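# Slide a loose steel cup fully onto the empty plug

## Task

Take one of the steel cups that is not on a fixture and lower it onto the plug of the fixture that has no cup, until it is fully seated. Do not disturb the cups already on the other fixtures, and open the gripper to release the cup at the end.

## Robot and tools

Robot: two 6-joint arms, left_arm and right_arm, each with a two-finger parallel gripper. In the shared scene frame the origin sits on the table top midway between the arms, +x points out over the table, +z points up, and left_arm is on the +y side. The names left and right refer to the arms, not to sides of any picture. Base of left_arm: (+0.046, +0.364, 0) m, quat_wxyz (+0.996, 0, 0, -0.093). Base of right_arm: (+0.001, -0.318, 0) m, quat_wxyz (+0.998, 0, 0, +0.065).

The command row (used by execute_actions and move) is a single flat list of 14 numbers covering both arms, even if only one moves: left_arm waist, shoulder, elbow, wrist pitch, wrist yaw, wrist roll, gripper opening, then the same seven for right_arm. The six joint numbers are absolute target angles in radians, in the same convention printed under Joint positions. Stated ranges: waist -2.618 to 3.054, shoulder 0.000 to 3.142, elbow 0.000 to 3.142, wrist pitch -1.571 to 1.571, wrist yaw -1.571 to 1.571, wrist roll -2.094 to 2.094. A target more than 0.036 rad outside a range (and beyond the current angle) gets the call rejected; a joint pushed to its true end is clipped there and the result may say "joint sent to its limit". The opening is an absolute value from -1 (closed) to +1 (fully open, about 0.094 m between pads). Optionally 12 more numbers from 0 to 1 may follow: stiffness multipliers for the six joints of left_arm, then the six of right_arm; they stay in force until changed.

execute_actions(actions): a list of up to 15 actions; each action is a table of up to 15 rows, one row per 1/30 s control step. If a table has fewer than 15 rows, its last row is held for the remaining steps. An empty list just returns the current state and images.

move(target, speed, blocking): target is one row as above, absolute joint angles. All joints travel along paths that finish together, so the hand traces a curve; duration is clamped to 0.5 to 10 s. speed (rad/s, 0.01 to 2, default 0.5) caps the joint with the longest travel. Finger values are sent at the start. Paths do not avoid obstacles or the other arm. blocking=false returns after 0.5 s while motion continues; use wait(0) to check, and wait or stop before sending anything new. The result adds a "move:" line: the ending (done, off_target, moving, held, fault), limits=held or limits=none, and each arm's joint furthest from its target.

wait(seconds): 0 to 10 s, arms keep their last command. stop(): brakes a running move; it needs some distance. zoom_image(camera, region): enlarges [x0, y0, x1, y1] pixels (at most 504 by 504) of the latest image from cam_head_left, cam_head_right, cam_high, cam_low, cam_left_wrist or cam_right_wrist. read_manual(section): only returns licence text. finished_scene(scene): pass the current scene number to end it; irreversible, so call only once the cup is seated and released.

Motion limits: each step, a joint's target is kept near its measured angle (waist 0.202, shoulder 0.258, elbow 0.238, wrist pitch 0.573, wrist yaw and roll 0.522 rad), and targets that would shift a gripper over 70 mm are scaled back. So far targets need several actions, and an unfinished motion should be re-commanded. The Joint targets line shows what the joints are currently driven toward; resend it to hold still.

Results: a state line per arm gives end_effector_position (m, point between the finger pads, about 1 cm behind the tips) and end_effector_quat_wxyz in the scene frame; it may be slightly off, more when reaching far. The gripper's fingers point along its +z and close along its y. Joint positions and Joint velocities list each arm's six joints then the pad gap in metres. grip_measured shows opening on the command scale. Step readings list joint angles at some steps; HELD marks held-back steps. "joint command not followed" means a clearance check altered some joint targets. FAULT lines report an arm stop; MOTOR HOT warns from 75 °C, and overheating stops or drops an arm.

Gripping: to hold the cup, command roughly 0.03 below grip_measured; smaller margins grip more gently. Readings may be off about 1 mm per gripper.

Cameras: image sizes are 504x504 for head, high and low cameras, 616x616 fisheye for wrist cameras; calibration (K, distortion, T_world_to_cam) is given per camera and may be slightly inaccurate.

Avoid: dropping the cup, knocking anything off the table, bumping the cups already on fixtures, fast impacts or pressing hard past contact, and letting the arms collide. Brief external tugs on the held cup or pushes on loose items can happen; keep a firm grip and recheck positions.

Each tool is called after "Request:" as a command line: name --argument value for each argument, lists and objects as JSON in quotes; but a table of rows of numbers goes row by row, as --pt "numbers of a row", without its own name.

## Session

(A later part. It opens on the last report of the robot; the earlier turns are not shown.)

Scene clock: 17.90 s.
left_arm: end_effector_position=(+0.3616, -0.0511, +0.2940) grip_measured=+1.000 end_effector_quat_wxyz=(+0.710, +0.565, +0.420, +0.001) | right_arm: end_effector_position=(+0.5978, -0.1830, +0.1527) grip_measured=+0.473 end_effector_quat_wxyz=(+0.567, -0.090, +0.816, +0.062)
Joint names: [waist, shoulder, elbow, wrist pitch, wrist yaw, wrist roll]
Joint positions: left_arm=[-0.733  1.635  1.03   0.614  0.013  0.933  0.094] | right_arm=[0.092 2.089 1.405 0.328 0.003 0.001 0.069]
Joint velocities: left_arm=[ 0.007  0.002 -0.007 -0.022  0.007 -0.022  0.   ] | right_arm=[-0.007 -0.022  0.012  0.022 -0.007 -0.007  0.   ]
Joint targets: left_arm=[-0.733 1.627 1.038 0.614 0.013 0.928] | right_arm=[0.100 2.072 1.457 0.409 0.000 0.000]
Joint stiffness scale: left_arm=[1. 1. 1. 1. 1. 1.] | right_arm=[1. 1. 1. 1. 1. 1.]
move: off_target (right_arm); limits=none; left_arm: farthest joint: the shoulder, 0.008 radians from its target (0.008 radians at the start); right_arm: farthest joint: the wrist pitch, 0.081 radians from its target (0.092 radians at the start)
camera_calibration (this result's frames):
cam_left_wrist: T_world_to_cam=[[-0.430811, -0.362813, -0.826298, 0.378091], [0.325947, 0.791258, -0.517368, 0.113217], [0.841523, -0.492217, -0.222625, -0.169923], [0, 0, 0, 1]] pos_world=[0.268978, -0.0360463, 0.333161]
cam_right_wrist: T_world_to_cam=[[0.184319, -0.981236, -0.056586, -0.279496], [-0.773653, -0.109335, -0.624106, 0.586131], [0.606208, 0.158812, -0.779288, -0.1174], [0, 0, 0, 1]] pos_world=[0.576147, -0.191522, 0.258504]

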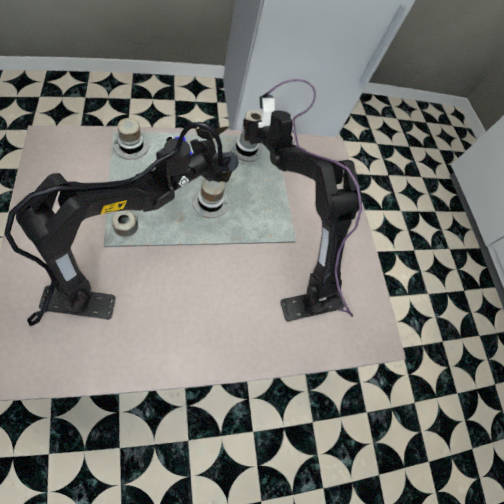

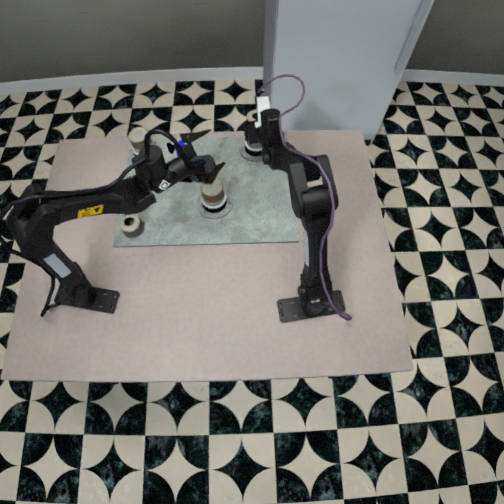

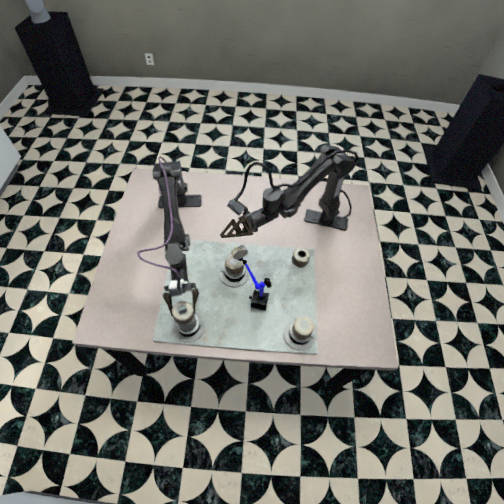

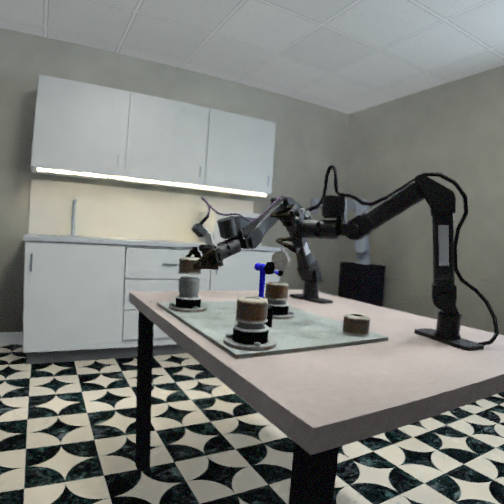

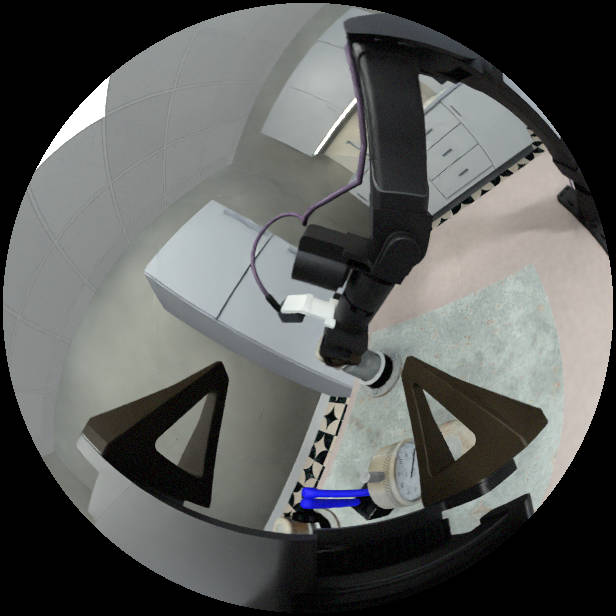

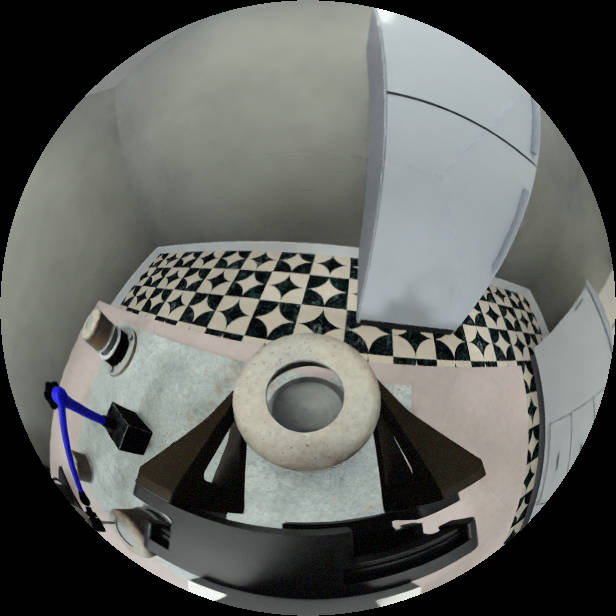

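Request:
execute_actions --actions '[[[-0.733,1.627,1.038,0.614,0.013,0.928,1,0.101,2.074,1.44,0.415,0,0,0.44],[-0.733,1.627,1.038,0.614,0.013,0.928,1,0.102,2.077,1.425,0.421,0,0,0.44],[-0.733,1.627,1.038,0.614,0.013,0.928,1,0.103,2.080,1.412,0.427,0,0,0.44],[-0.733,1.627,1.038,0.614,0.013,0.928,1,0.104,2.083,1.405,0.433,0,0,0.44],[-0.733,1.627,1.038,0.614,0.013,0.928,1,0.104,2.086,1.402,0.439,0,0,0.44],[-0.733,1.627,1.038,0.614,0.013,0.928,1,0.104,2.089,1.399,0.445,0,0,0.44],[-0.733,1.627,1.038,0.614,0.013,0.928,1,0.104,2.092,1.396,0.451,0,0,0.44],[-0.733,1.627,1.038,0.614,0.013,0.928,1,0.104,2.095,1.393,0.457,0,0,0.44],[-0.733,1.627,1.038,0.614,0.013,0.928,1,0.104,2.098,1.390,0.462,0,0,0.44],[-0.733,1.627,1.038,0.614,0.013,0.928,1,0.104,2.101,1.387,0.467,0,0,0.44],[-0.733,1.627,1.038,0.614,0.013,0.928,1,0.104,2.104,1.385,0.471,0,0,0.44],[-0.733,1.627,1.038,0.614,0.013,0.928,1,0.104,2.106,1.383,0.474,0,0,0.44]]]'

Request:
wait --seconds 0.3

Request:
zoom_image --camera "cam_low" --region '[158, 245, 228, 315]'

Request:
zoom_image --camera "cam_right_wrist" --region '[255, 348, 355, 448]'

Scene clock: 21.90 s.
left_arm: end_effector_position=(+0.3616, -0.0511, +0.2940) grip_measured=+1.000 end_effector_quat_wxyz=(+0.710, +0.565, +0.420, +0.001) | right_arm: end_effector_position=(+0.5991, -0.1827, +0.1379) grip_measured=+0.473 end_effector_quat_wxyz=(+0.569, -0.089, +0.815, +0.062)
Joint names: [waist, shoulder, elbow, wrist pitch, wrist yaw, wrist roll]
Joint positions: left_arm=[-0.733  1.635  1.03   0.614  0.013  0.933  0.094] | right_arm=[0.092 2.12  1.383 0.387 0.003 0.001 0.069]
Joint velocities: left_arm=[-0.007 -0.002 -0.012  0.066 -0.022 -0.007  0.   ] | right_arm=[-0.002  0.095 -0.061  0.022 -0.007 -0.007  0.001]
Joint targets: left_arm=[-0.733 1.627 1.038 0.614 0.013 0.928] | right_arm=[0.104 2.106 1.383 0.474 -0.000 0.000]
Joint stiffness scale: left_arm=[1. 1. 1. 1. 1. 1.] | right_arm=[1. 1. 1. 1. 1. 1.]
Step readings (joint positions):
0: left_arm=[-0.733 1.635 1.030 0.614 0.013 0.933] | right_arm=[0.092 2.089 1.405 0.328 0.003 0.001]
1: left_arm=[-0.733 1.635 1.030 0.614 0.013 0.933] | right_arm=[0.092 2.089 1.405 0.329 0.003 0.001]
2: left_arm=[-0.733 1.635 1.030 0.614 0.013 0.933] | right_arm=[0.092 2.089 1.405 0.330 0.003 0.001]
4: left_arm=[-0.733 1.635 1.030 0.614 0.013 0.933] | right_arm=[0.092 2.089 1.405 0.335 0.003 0.001]
8: left_arm=[-0.733 1.635 1.030 0.614 0.013 0.933] | right_arm=[0.092 2.097 1.405 0.360 0.003 0.001]
15: Joint positions above
camera_calibration (this result's frames):
cam_left_wrist: T_world_to_cam=[[-0.430811, -0.362813, -0.826298, 0.378091], [0.325947, 0.791258, -0.517368, 0.113217], [0.841523, -0.492217, -0.222625, -0.169923], [0, 0, 0, 1]] pos_world=[0.268978, -0.0360463, 0.333161]
cam_right_wrist: T_world_to_cam=[[0.184614, -0.98117, -0.0567767, -0.280422], [-0.77039, -0.1086, -0.628256, 0.576733], [0.61026, 0.159725, -0.775932, -0.132561], [0, 0, 0, 1]] pos_world=[0.576975, -0.191336, 0.243556]

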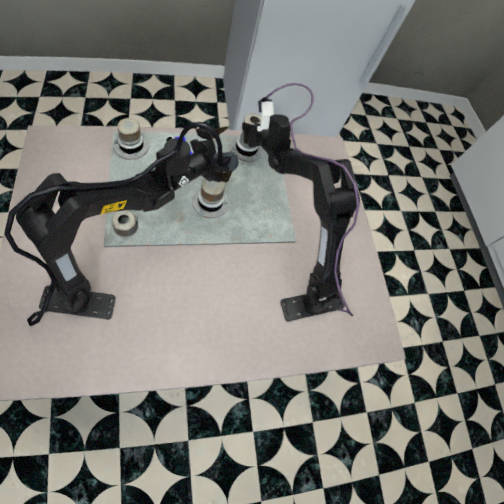

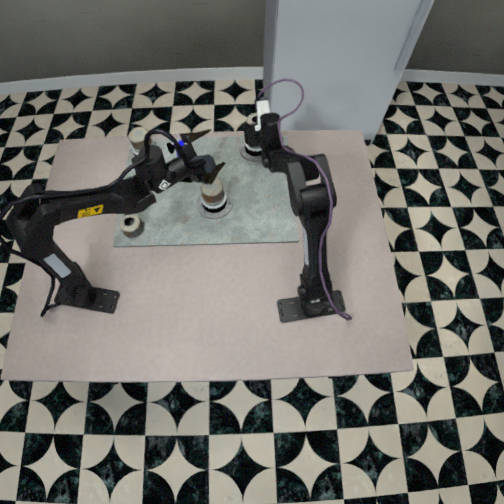

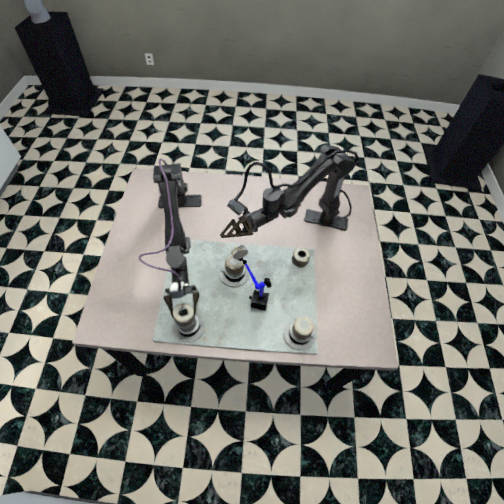

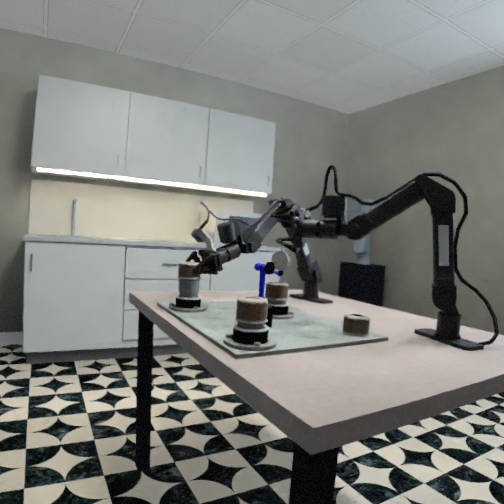

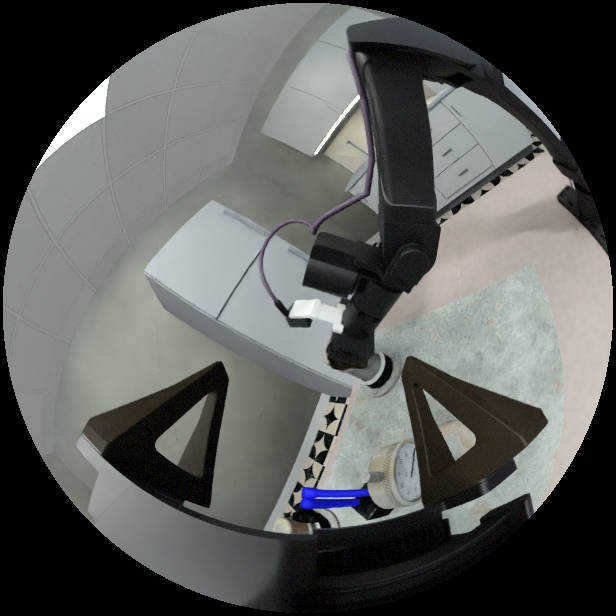

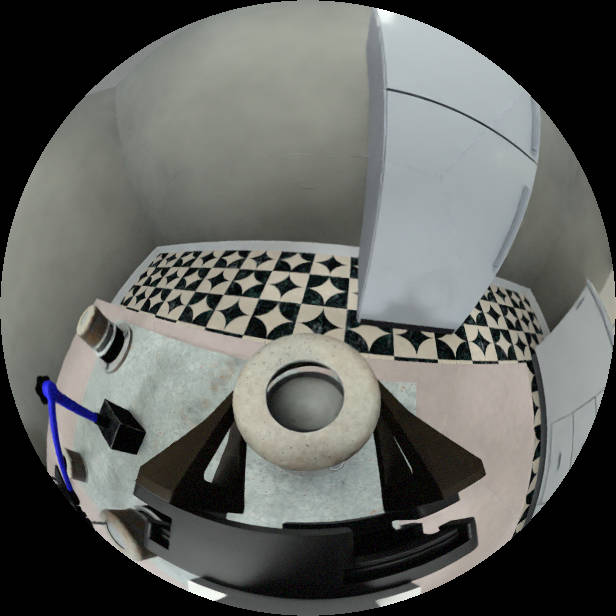

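Scene clock: 22.20 s.
left_arm: end_effector_position=(+0.3616, -0.0511, +0.2940) grip_measured=+1.000 end_effector_quat_wxyz=(+0.710, +0.565, +0.420, +0.001) | right_arm: end_effector_position=(+0.5985, -0.1813, +0.1334) grip_measured=+0.473 end_effector_quat_wxyz=(+0.567, -0.091, +0.816, +0.063)
Joint names: [waist, shoulder, elbow, wrist pitch, wrist yaw, wrist roll]
Joint positions: left_arm=[-0.733  1.635  1.03   0.614  0.013  0.933  0.094] | right_arm=[0.094 2.127 1.378 0.392 0.002 0.001 0.069]
Joint velocities: left_arm=[0.007 0.012 0.002 0.007 0.007 0.007 0.   ] | right_arm=[ 0.002 -0.012 -0.007  0.022  0.022 -0.037 -0.   ]
Joint targets: left_arm=[-0.733 1.627 1.038 0.614 0.013 0.928] | right_arm=[0.104 2.106 1.383 0.474 -0.000 -0.000]
Joint stiffness scale: left_arm=[1. 1. 1. 1. 1. 1.] | right_arm=[1. 1. 1. 1. 1. 1.]
wait: 0.30 s; no rest
camera_calibration (this result's frames):
cam_left_wrist: T_world_to_cam=[[-0.430811, -0.362813, -0.826298, 0.378091], [0.325947, 0.791258, -0.517368, 0.113217], [0.841523, -0.492217, -0.222625, -0.169923], [0, 0, 0, 1]] pos_world=[0.268978, -0.0360463, 0.333161]
cam_right_wrist: T_world_to_cam=[[0.187262, -0.980663, -0.0568515, -0.280637], [-0.773358, -0.111496, -0.624089, 0.574264], [0.605682, 0.160835, -0.779282, -0.13251], [0, 0, 0, 1]] pos_world=[0.576923, -0.18987, 0.239174]

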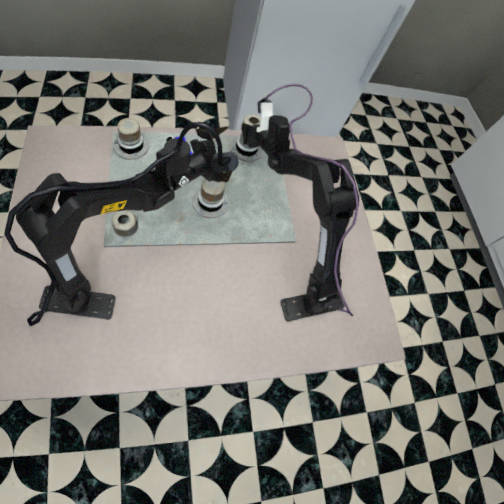

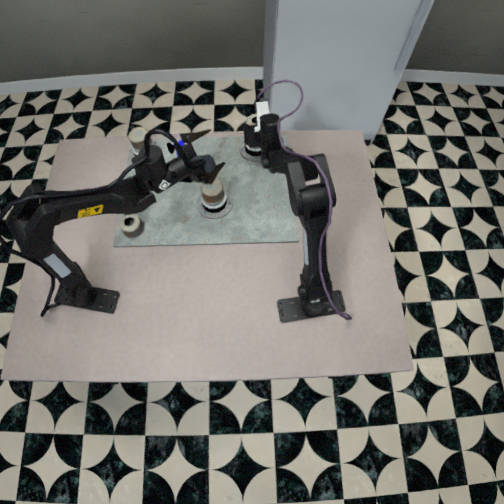

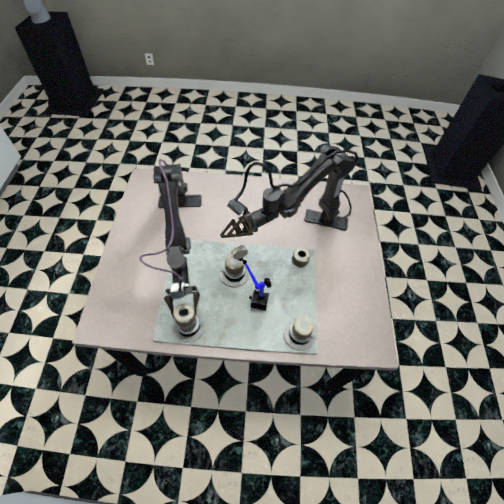

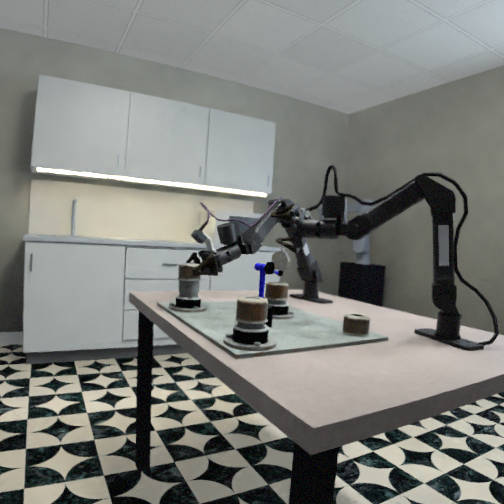

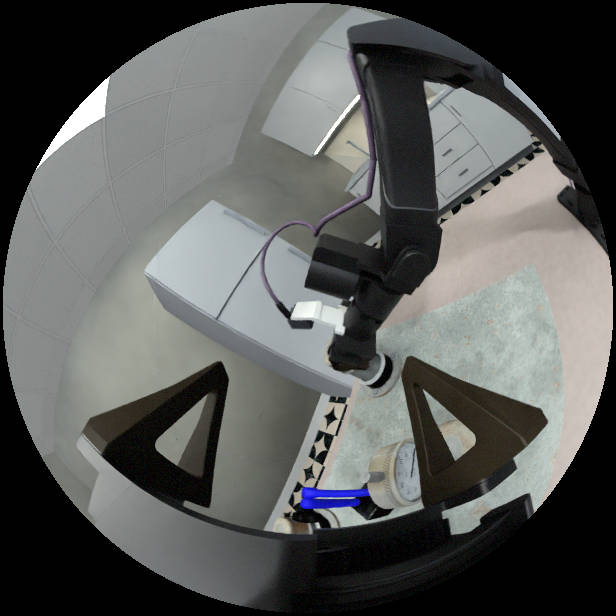

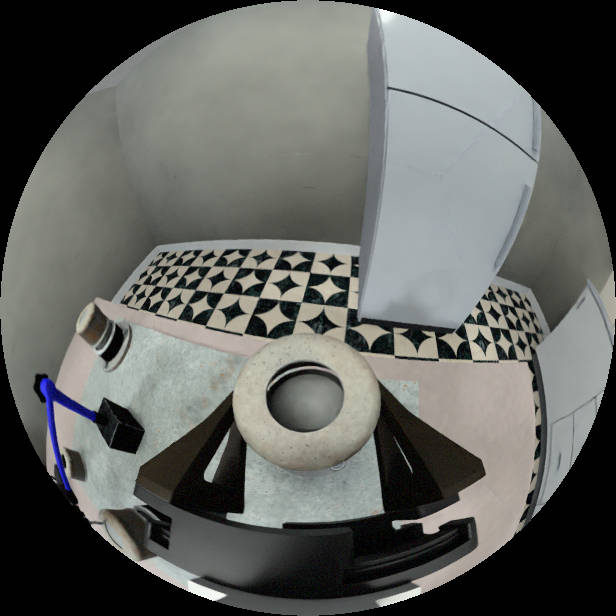

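Region (158, 245, 228, 315) of cam_low's 504x504 image, scaled by 7.200, with more detail than that image has.

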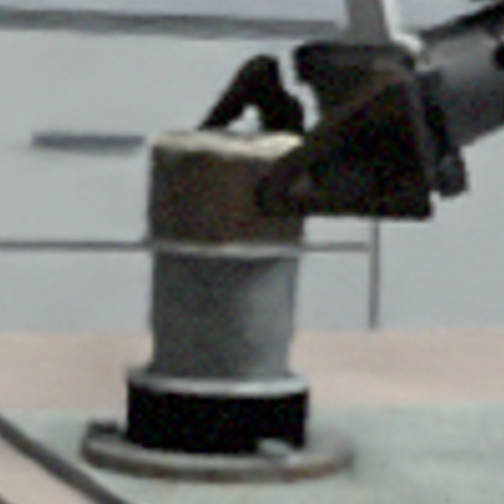

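Region (255, 348, 355, 448) of cam_right_wrist's 616x616 image, scaled by 5.040, with more detail than that image has.

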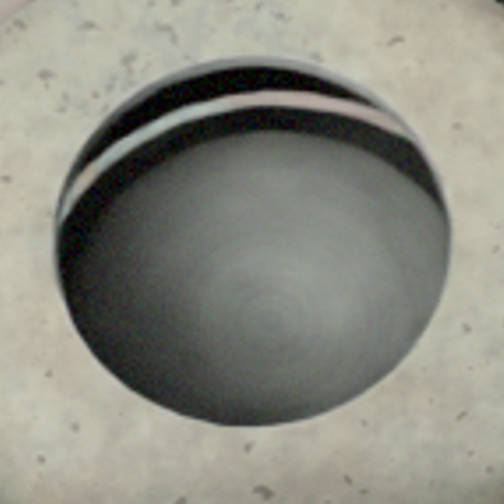

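Request:
execute_actions --actions '[]'

Scene clock: 26.13 s.
left_arm: end_effector_position=(+0.3616, -0.0511, +0.2940) grip_measured=+1.000 end_effector_quat_wxyz=(+0.710, +0.565, +0.420, +0.001) | right_arm: end_effector_position=(+0.5986, -0.1810, +0.1338) grip_measured=+0.473 end_effector_quat_wxyz=(+0.568, -0.091, +0.816, +0.063)
Joint names: [waist, shoulder, elbow, wrist pitch, wrist yaw, wrist roll]
Joint positions: left_arm=[-0.733  1.635  1.03   0.614  0.013  0.933  0.094] | right_arm=[0.095 2.127 1.378 0.394 0.002 0.001 0.069]
Joint velocities: left_arm=[-0.007 -0.002 -0.007 -0.007 -0.037 -0.037  0.   ] | right_arm=[ 0.007  0.022 -0.017 -0.037 -0.022 -0.007  0.   ]
Joint targets: left_arm=[-0.733 1.627 1.038 0.614 0.013 0.928] | right_arm=[0.104 2.106 1.383 0.474 -0.000 -0.000]
Joint stiffness scale: left_arm=[1. 1. 1. 1. 1. 1.] | right_arm=[1. 1. 1. 1. 1. 1.]
camera_calibration (this result's frames):
cam_left_wrist: T_world_to_cam=[[-0.430811, -0.362813, -0.826298, 0.378091], [0.325947, 0.791258, -0.517368, 0.113217], [0.841523, -0.492217, -0.222625, -0.169923], [0, 0, 0, 1]] pos_world=[0.268978, -0.0360463, 0.333161]
cam_right_wrist: T_world_to_cam=[[0.187721, -0.980573, -0.056905, -0.28063], [-0.772386, -0.111579, -0.625276, 0.574136], [0.606779, 0.16133, -0.778326, -0.133016], [0, 0, 0, 1]] pos_world=[0.576846, -0.189657, 0.239495]

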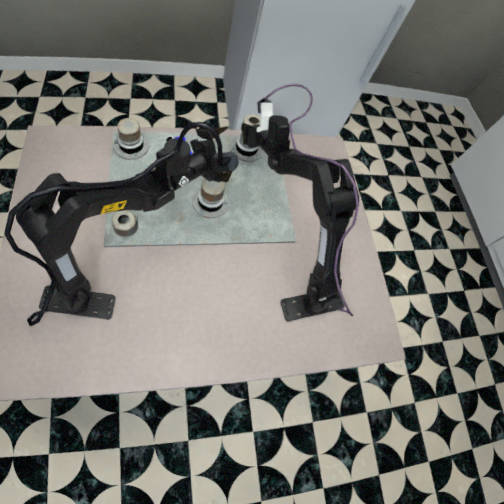

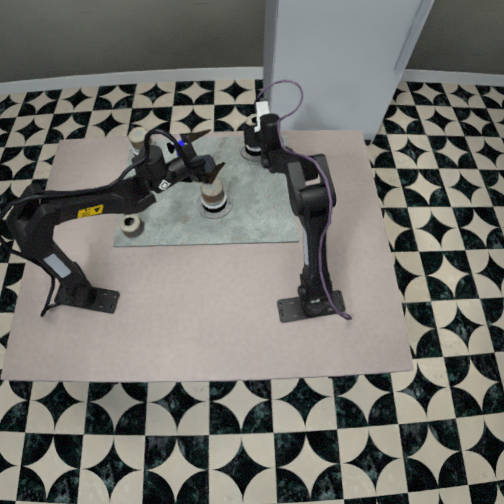

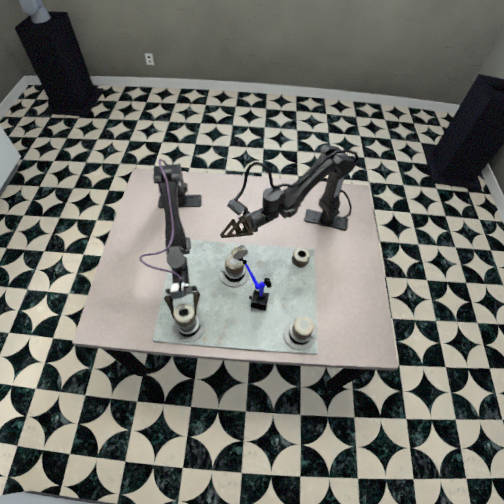

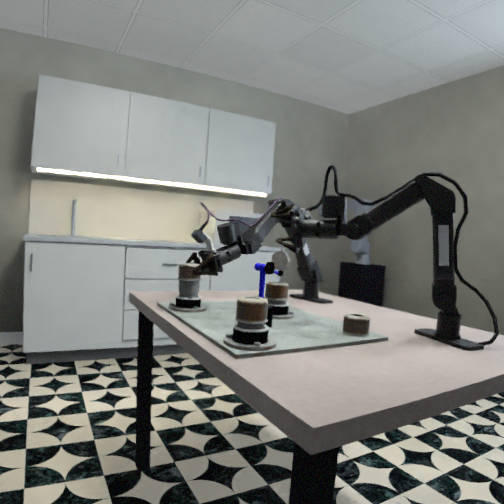

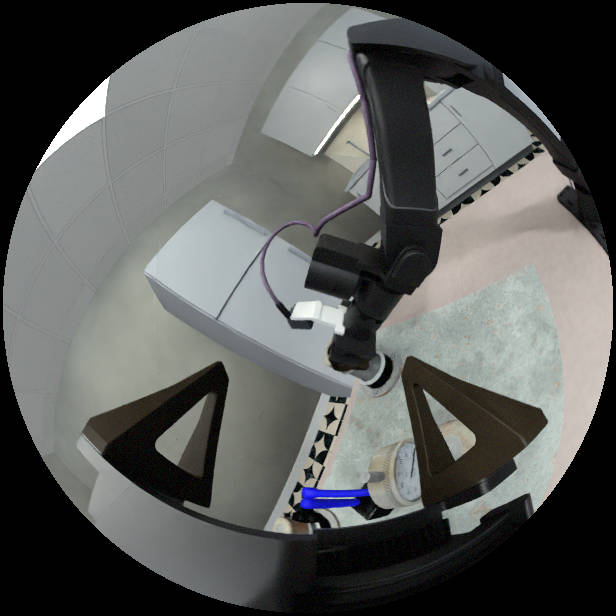

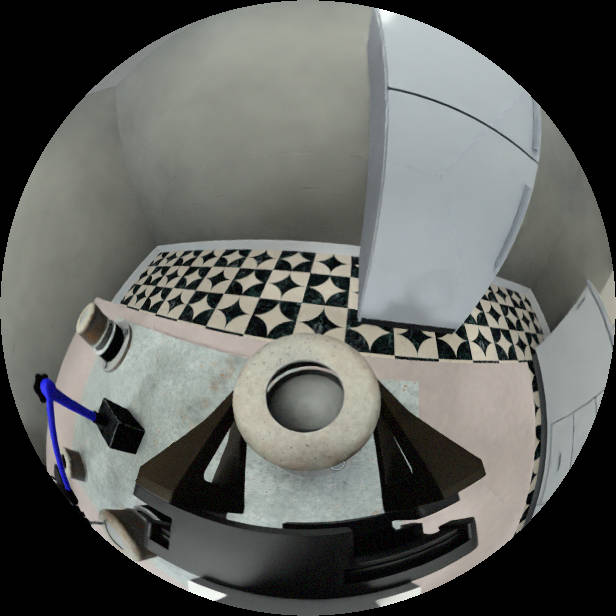

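Request:
execute_actions --actions '[[[-0.733,1.627,1.038,0.614,0.013,0.928,1,0.103,2.110,1.380,0.476,0,0,0.44],[-0.733,1.627,1.038,0.614,0.013,0.928,1,0.102,2.113,1.378,0.479,0,0,0.44],[-0.733,1.627,1.038,0.614,0.013,0.928,1,0.101,2.116,1.376,0.482,0,0,0.44],[-0.733,1.627,1.038,0.614,0.013,0.928,1,0.1,2.118,1.374,0.486,0,0,0.44],[-0.733,1.627,1.038,0.614,0.013,0.928,1,0.1,2.121,1.372,0.490,0,0,0.44],[-0.733,1.627,1.038,0.614,0.013,0.928,1,0.1,2.123,1.370,0.494,0,0,0.44],[-0.733,1.627,1.038,0.614,0.013,0.928,1,0.1,2.126,1.368,0.498,0,0,0.44],[-0.733,1.627,1.038,0.614,0.013,0.928,1,0.1,2.128,1.366,0.502,0,0,0.44],[-0.733,1.627,1.038,0.614,0.013,0.928,1,0.1,2.131,1.365,0.506,0,0,0.44],[-0.733,1.627,1.038,0.614,0.013,0.928,1,0.1,2.133,1.363,0.510,0,0,0.44],[-0.733,1.627,1.038,0.614,0.013,0.928,1,0.1,2.136,1.362,0.514,0,0,0.44],[-0.733,1.627,1.038,0.614,0.013,0.928,1,0.1,2.138,1.360,0.518,0,0,0.44],[-0.733,1.627,1.038,0.614,0.013,0.928,1,0.1,2.141,1.359,0.522,0,0,0.44],[-0.733,1.627,1.038,0.614,0.013,0.928,1,0.1,2.143,1.357,0.525,0,0,0.44],[-0.733,1.627,1.038,0.614,0.013,0.928,1,0.1,2.145,1.356,0.528,0,0,0.44]]]'

Request:
execute_actions --actions '[]'

Scene clock: 29.57 s.
left_arm: end_effector_position=(+0.3616, -0.0511, +0.2940) grip_measured=+1.000 end_effector_quat_wxyz=(+0.710, +0.565, +0.420, +0.001) | right_arm: end_effector_position=(+0.5999, -0.1807, +0.1309) grip_measured=+0.473 end_effector_quat_wxyz=(+0.578, -0.090, +0.809, +0.064)
Joint names: [waist, shoulder, elbow, wrist pitch, wrist yaw, wrist roll]
Joint positions: left_arm=[-0.733  1.635  1.03   0.614  0.013  0.933  0.094] | right_arm=[0.095 2.141 1.362 0.448 0.002 0.001 0.069]
Joint velocities: left_arm=[-0.002 -0.012  0.017  0.022  0.037  0.051  0.   ] | right_arm=[ 0.007 -0.027 -0.056  0.168  0.022  0.022 -0.001]
Joint targets: left_arm=[-0.733 1.627 1.038 0.614 0.013 0.928] | right_arm=[0.100 2.145 1.356 0.528 -0.000 -0.000]
Joint stiffness scale: left_arm=[1. 1. 1. 1. 1. 1.] | right_arm=[1. 1. 1. 1. 1. 1.]
Step readings (joint positions):
0: left_arm=[-0.733 1.635 1.030 0.614 0.013 0.933] | right_arm=[0.095 2.127 1.378 0.394 0.002 0.001]
1: left_arm=[-0.733 1.635 1.030 0.614 0.013 0.933] | right_arm=[0.095 2.127 1.378 0.394 0.002 0.001]
2: left_arm=[-0.733 1.635 1.030 0.614 0.013 0.933] | right_arm=[0.095 2.127 1.378 0.394 0.002 0.001]
4: left_arm=[-0.733 1.635 1.030 0.614 0.013 0.933] | right_arm=[0.095 2.127 1.378 0.396 0.002 0.001]
8: left_arm=[-0.733 1.635 1.030 0.614 0.013 0.933] | right_arm=[0.095 2.130 1.378 0.411 0.002 0.001]
15: Joint positions above
camera_calibration (this result's frames):
cam_left_wrist: T_world_to_cam=[[-0.430811, -0.362813, -0.826298, 0.378091], [0.325947, 0.791258, -0.517368, 0.113217], [0.841523, -0.492217, -0.222625, -0.169923], [0, 0, 0, 1]] pos_world=[0.268978, -0.0360463, 0.333161]
cam_right_wrist: T_world_to_cam=[[0.189085, -0.980261, -0.0577438, -0.281396], [-0.757278, -0.108133, -0.644079, 0.567456], [0.625122, 0.165514, -0.762776, -0.1484], [0, 0, 0, 1]] pos_world=[0.575697, -0.189919, 0.236042]

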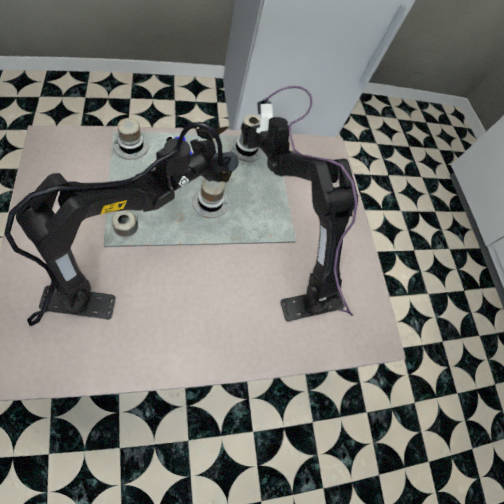

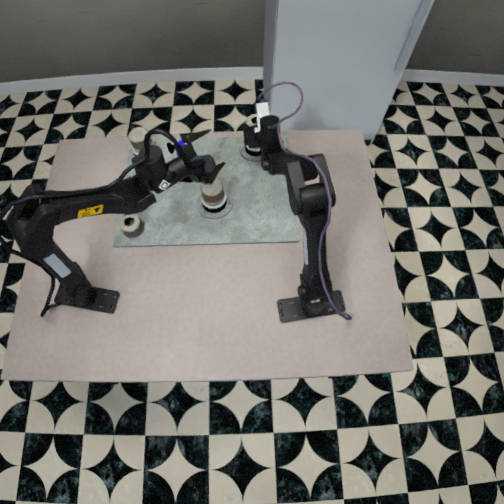

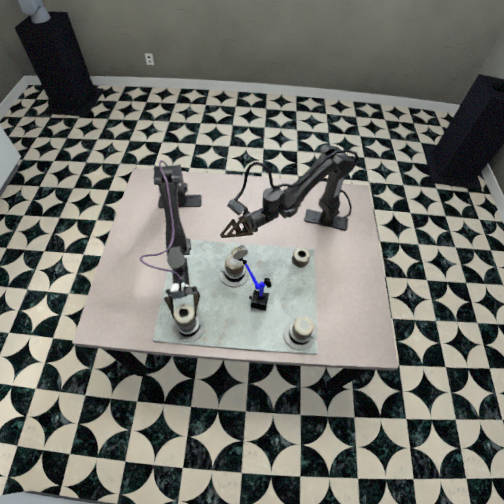

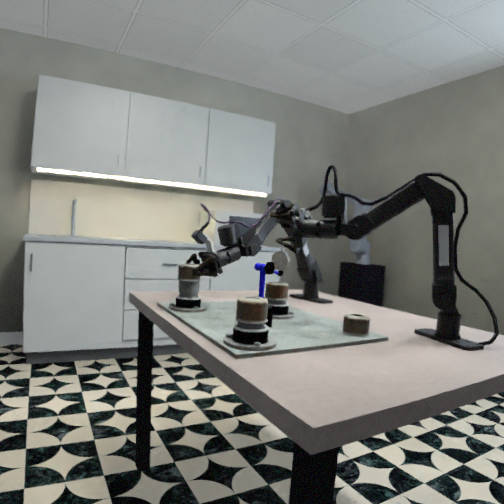

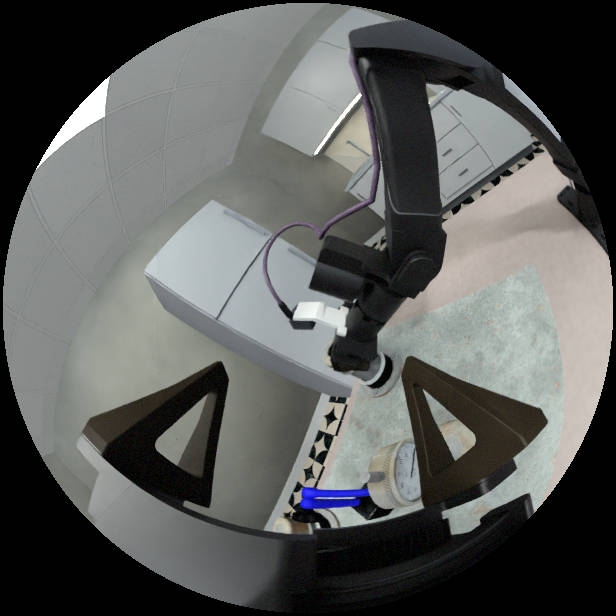

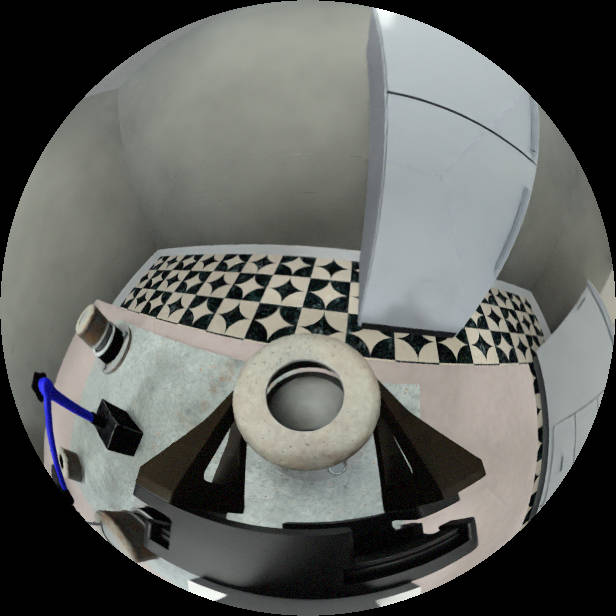

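Scene clock: 29.57 s.
left_arm: end_effector_position=(+0.3616, -0.0511, +0.2940) grip_measured=+1.000 end_effector_quat_wxyz=(+0.710, +0.565, +0.420, +0.001) | right_arm: end_effector_position=(+0.5999, -0.1807, +0.1309) grip_measured=+0.473 end_effector_quat_wxyz=(+0.578, -0.090, +0.809, +0.064)
Joint names: [waist, shoulder, elbow, wrist pitch, wrist yaw, wrist roll]
Joint positions: left_arm=[-0.733  1.635  1.03   0.614  0.013  0.933  0.094] | right_arm=[0.095 2.141 1.362 0.448 0.002 0.001 0.069]
Joint velocities: left_arm=[-0.002 -0.012  0.017  0.022  0.037  0.051  0.   ] | right_arm=[ 0.007 -0.027 -0.056  0.168  0.022  0.022 -0.001]
Joint targets: left_arm=[-0.733 1.627 1.038 0.614 0.013 0.928] | right_arm=[0.100 2.145 1.356 0.528 -0.000 -0.000]
Joint stiffness scale: left_arm=[1. 1. 1. 1. 1. 1.] | right_arm=[1. 1. 1. 1. 1. 1.]
camera_calibration (this result's frames):
cam_left_wrist: T_world_to_cam=[[-0.430811, -0.362813, -0.826298, 0.378091], [0.325947, 0.791258, -0.517368, 0.113217], [0.841523, -0.492217, -0.222625, -0.169923], [0, 0, 0, 1]] pos_world=[0.268978, -0.0360463, 0.333161]
cam_right_wrist: T_world_to_cam=[[0.189085, -0.980261, -0.0577438, -0.281396], [-0.757278, -0.108133, -0.644079, 0.567456], [0.625122, 0.165514, -0.762776, -0.1484], [0, 0, 0, 1]] pos_world=[0.575697, -0.189919, 0.236042]

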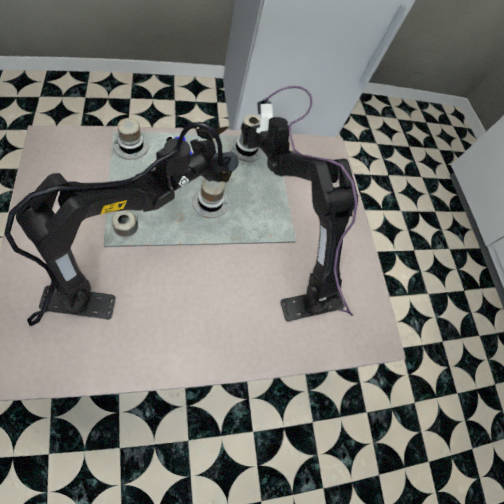

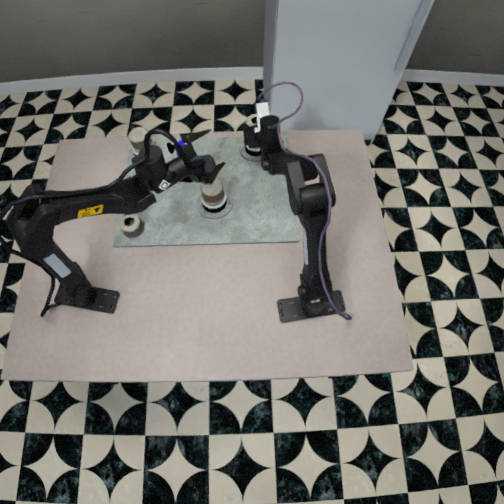

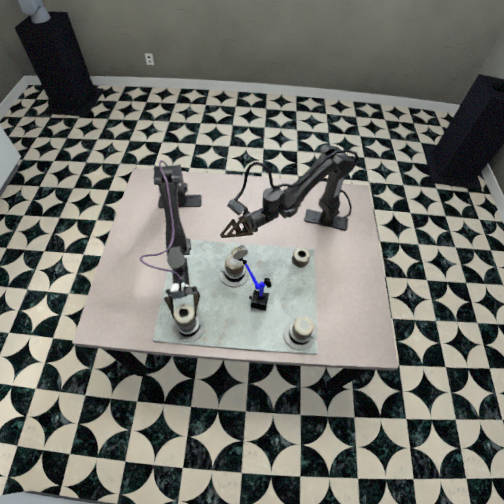

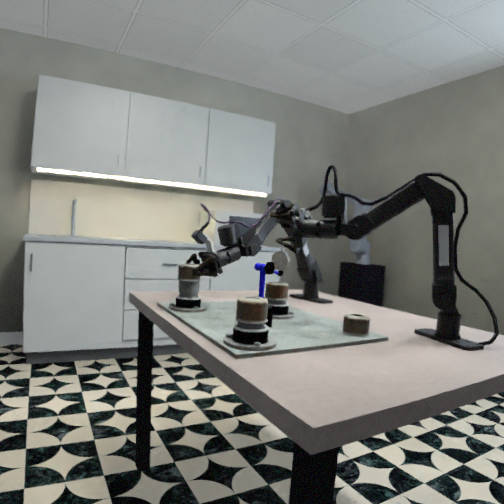

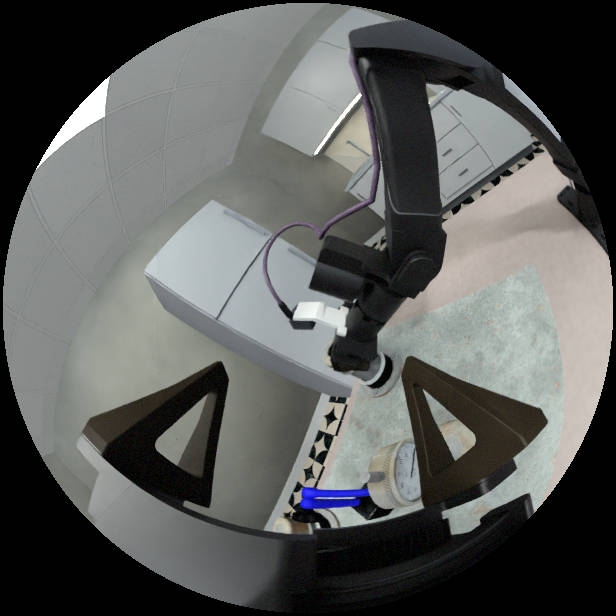

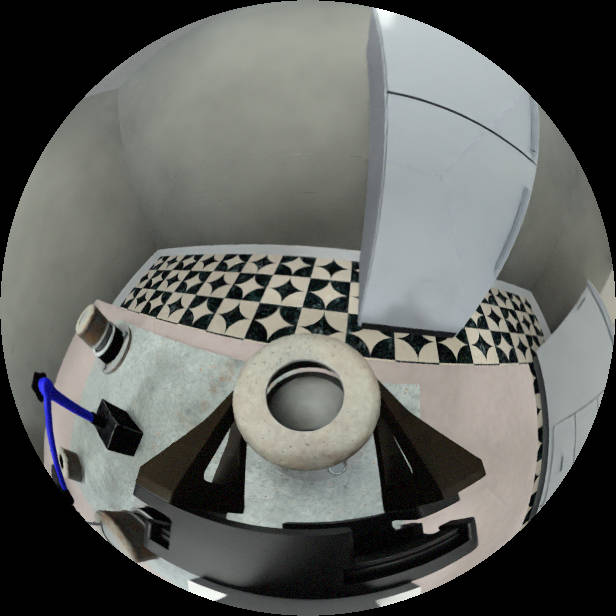

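Request:
execute_actions --actions '[]'

Request:
zoom_image --camera "cam_right_wrist" --region '[255, 348, 355, 448]'

Scene clock: 30.57 s.
left_arm: end_effector_position=(+0.3616, -0.0511, +0.2940) grip_measured=+1.000 end_effector_quat_wxyz=(+0.710, +0.565, +0.420, +0.001) | right_arm: end_effector_position=(+0.5998, -0.1807, +0.1313) grip_measured=+0.473 end_effector_quat_wxyz=(+0.580, -0.090, +0.807, +0.065)
Joint names: [waist, shoulder, elbow, wrist pitch, wrist yaw, wrist roll]
Joint positions: left_arm=[-0.733  1.635  1.03   0.614  0.013  0.933  0.094] | right_arm=[0.095 2.141 1.358 0.458 0.002 0.001 0.069]
Joint velocities: left_arm=[ 0.007 -0.002  0.002 -0.051  0.007  0.007  0.   ] | right_arm=[-0.002 -0.002  0.012 -0.022 -0.037  0.007  0.   ]
Joint targets: left_arm=[-0.733 1.627 1.038 0.614 0.013 0.928] | right_arm=[0.100 2.145 1.356 0.528 0.000 -0.000]
Joint stiffness scale: left_arm=[1. 1. 1. 1. 1. 1.] | right_arm=[1. 1. 1. 1. 1. 1.]
camera_calibration (this result's frames):
cam_left_wrist: T_world_to_cam=[[-0.430811, -0.362813, -0.826298, 0.378091], [0.325947, 0.791258, -0.517368, 0.113217], [0.841523, -0.492217, -0.222625, -0.169923], [0, 0, 0, 1]] pos_world=[0.268978, -0.0360463, 0.333161]
cam_right_wrist: T_world_to_cam=[[0.189386, -0.980193, -0.0579227, -0.281525], [-0.753913, -0.107366, -0.648141, 0.566246], [0.629085, 0.166418, -0.759314, -0.150726], [0, 0, 0, 1]] pos_world=[0.575037, -0.19007, 0.236252]

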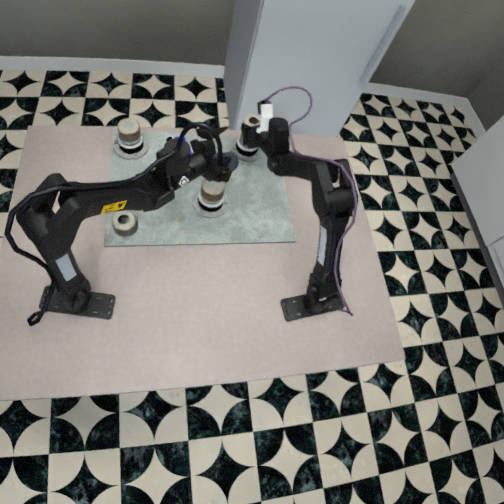

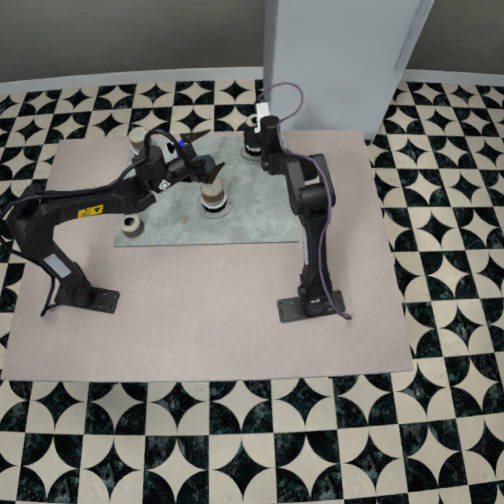

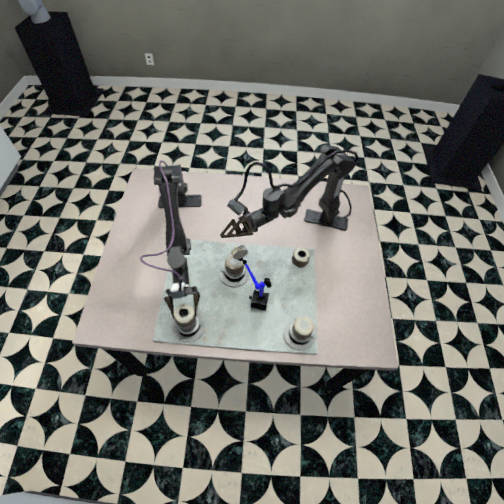

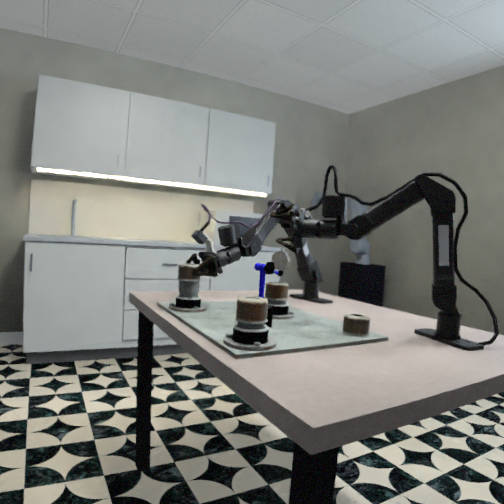

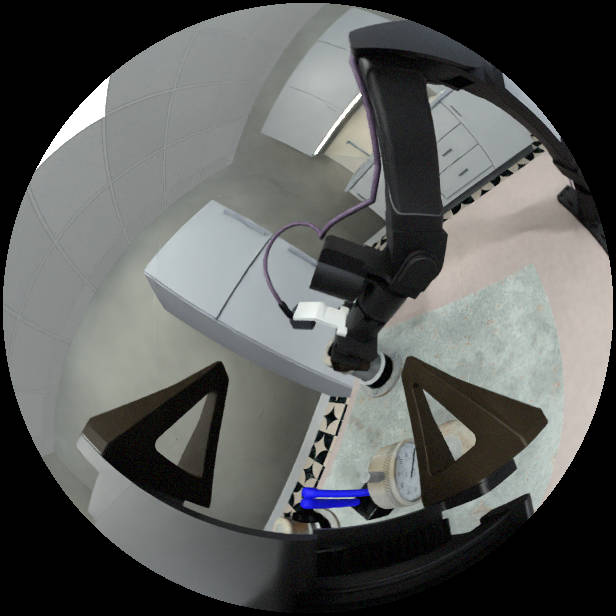

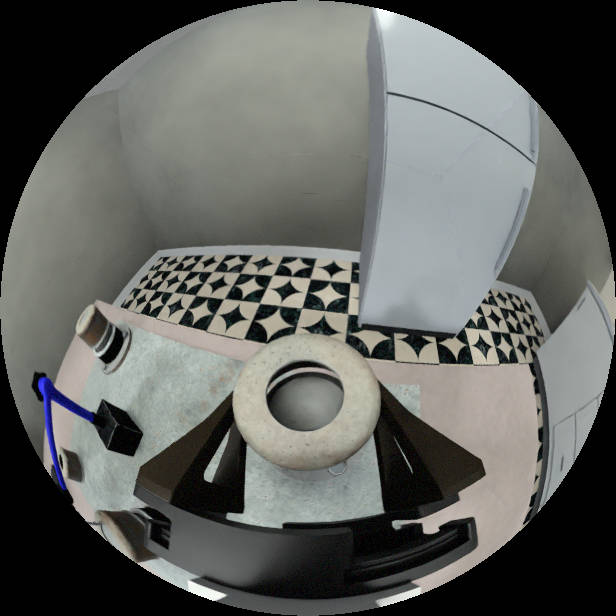

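Region (255, 348, 355, 448) of cam_right_wrist's 616x616 image, scaled by 5.040, with more detail than that image has.

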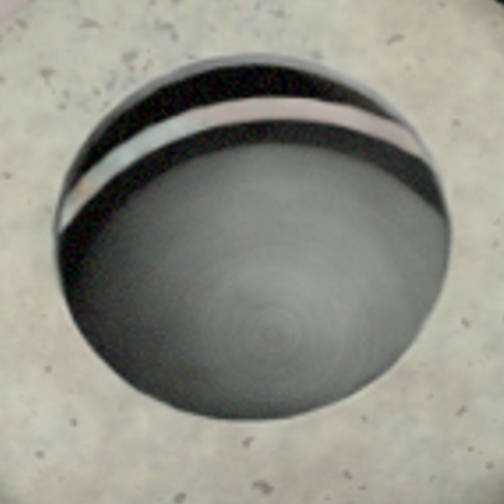

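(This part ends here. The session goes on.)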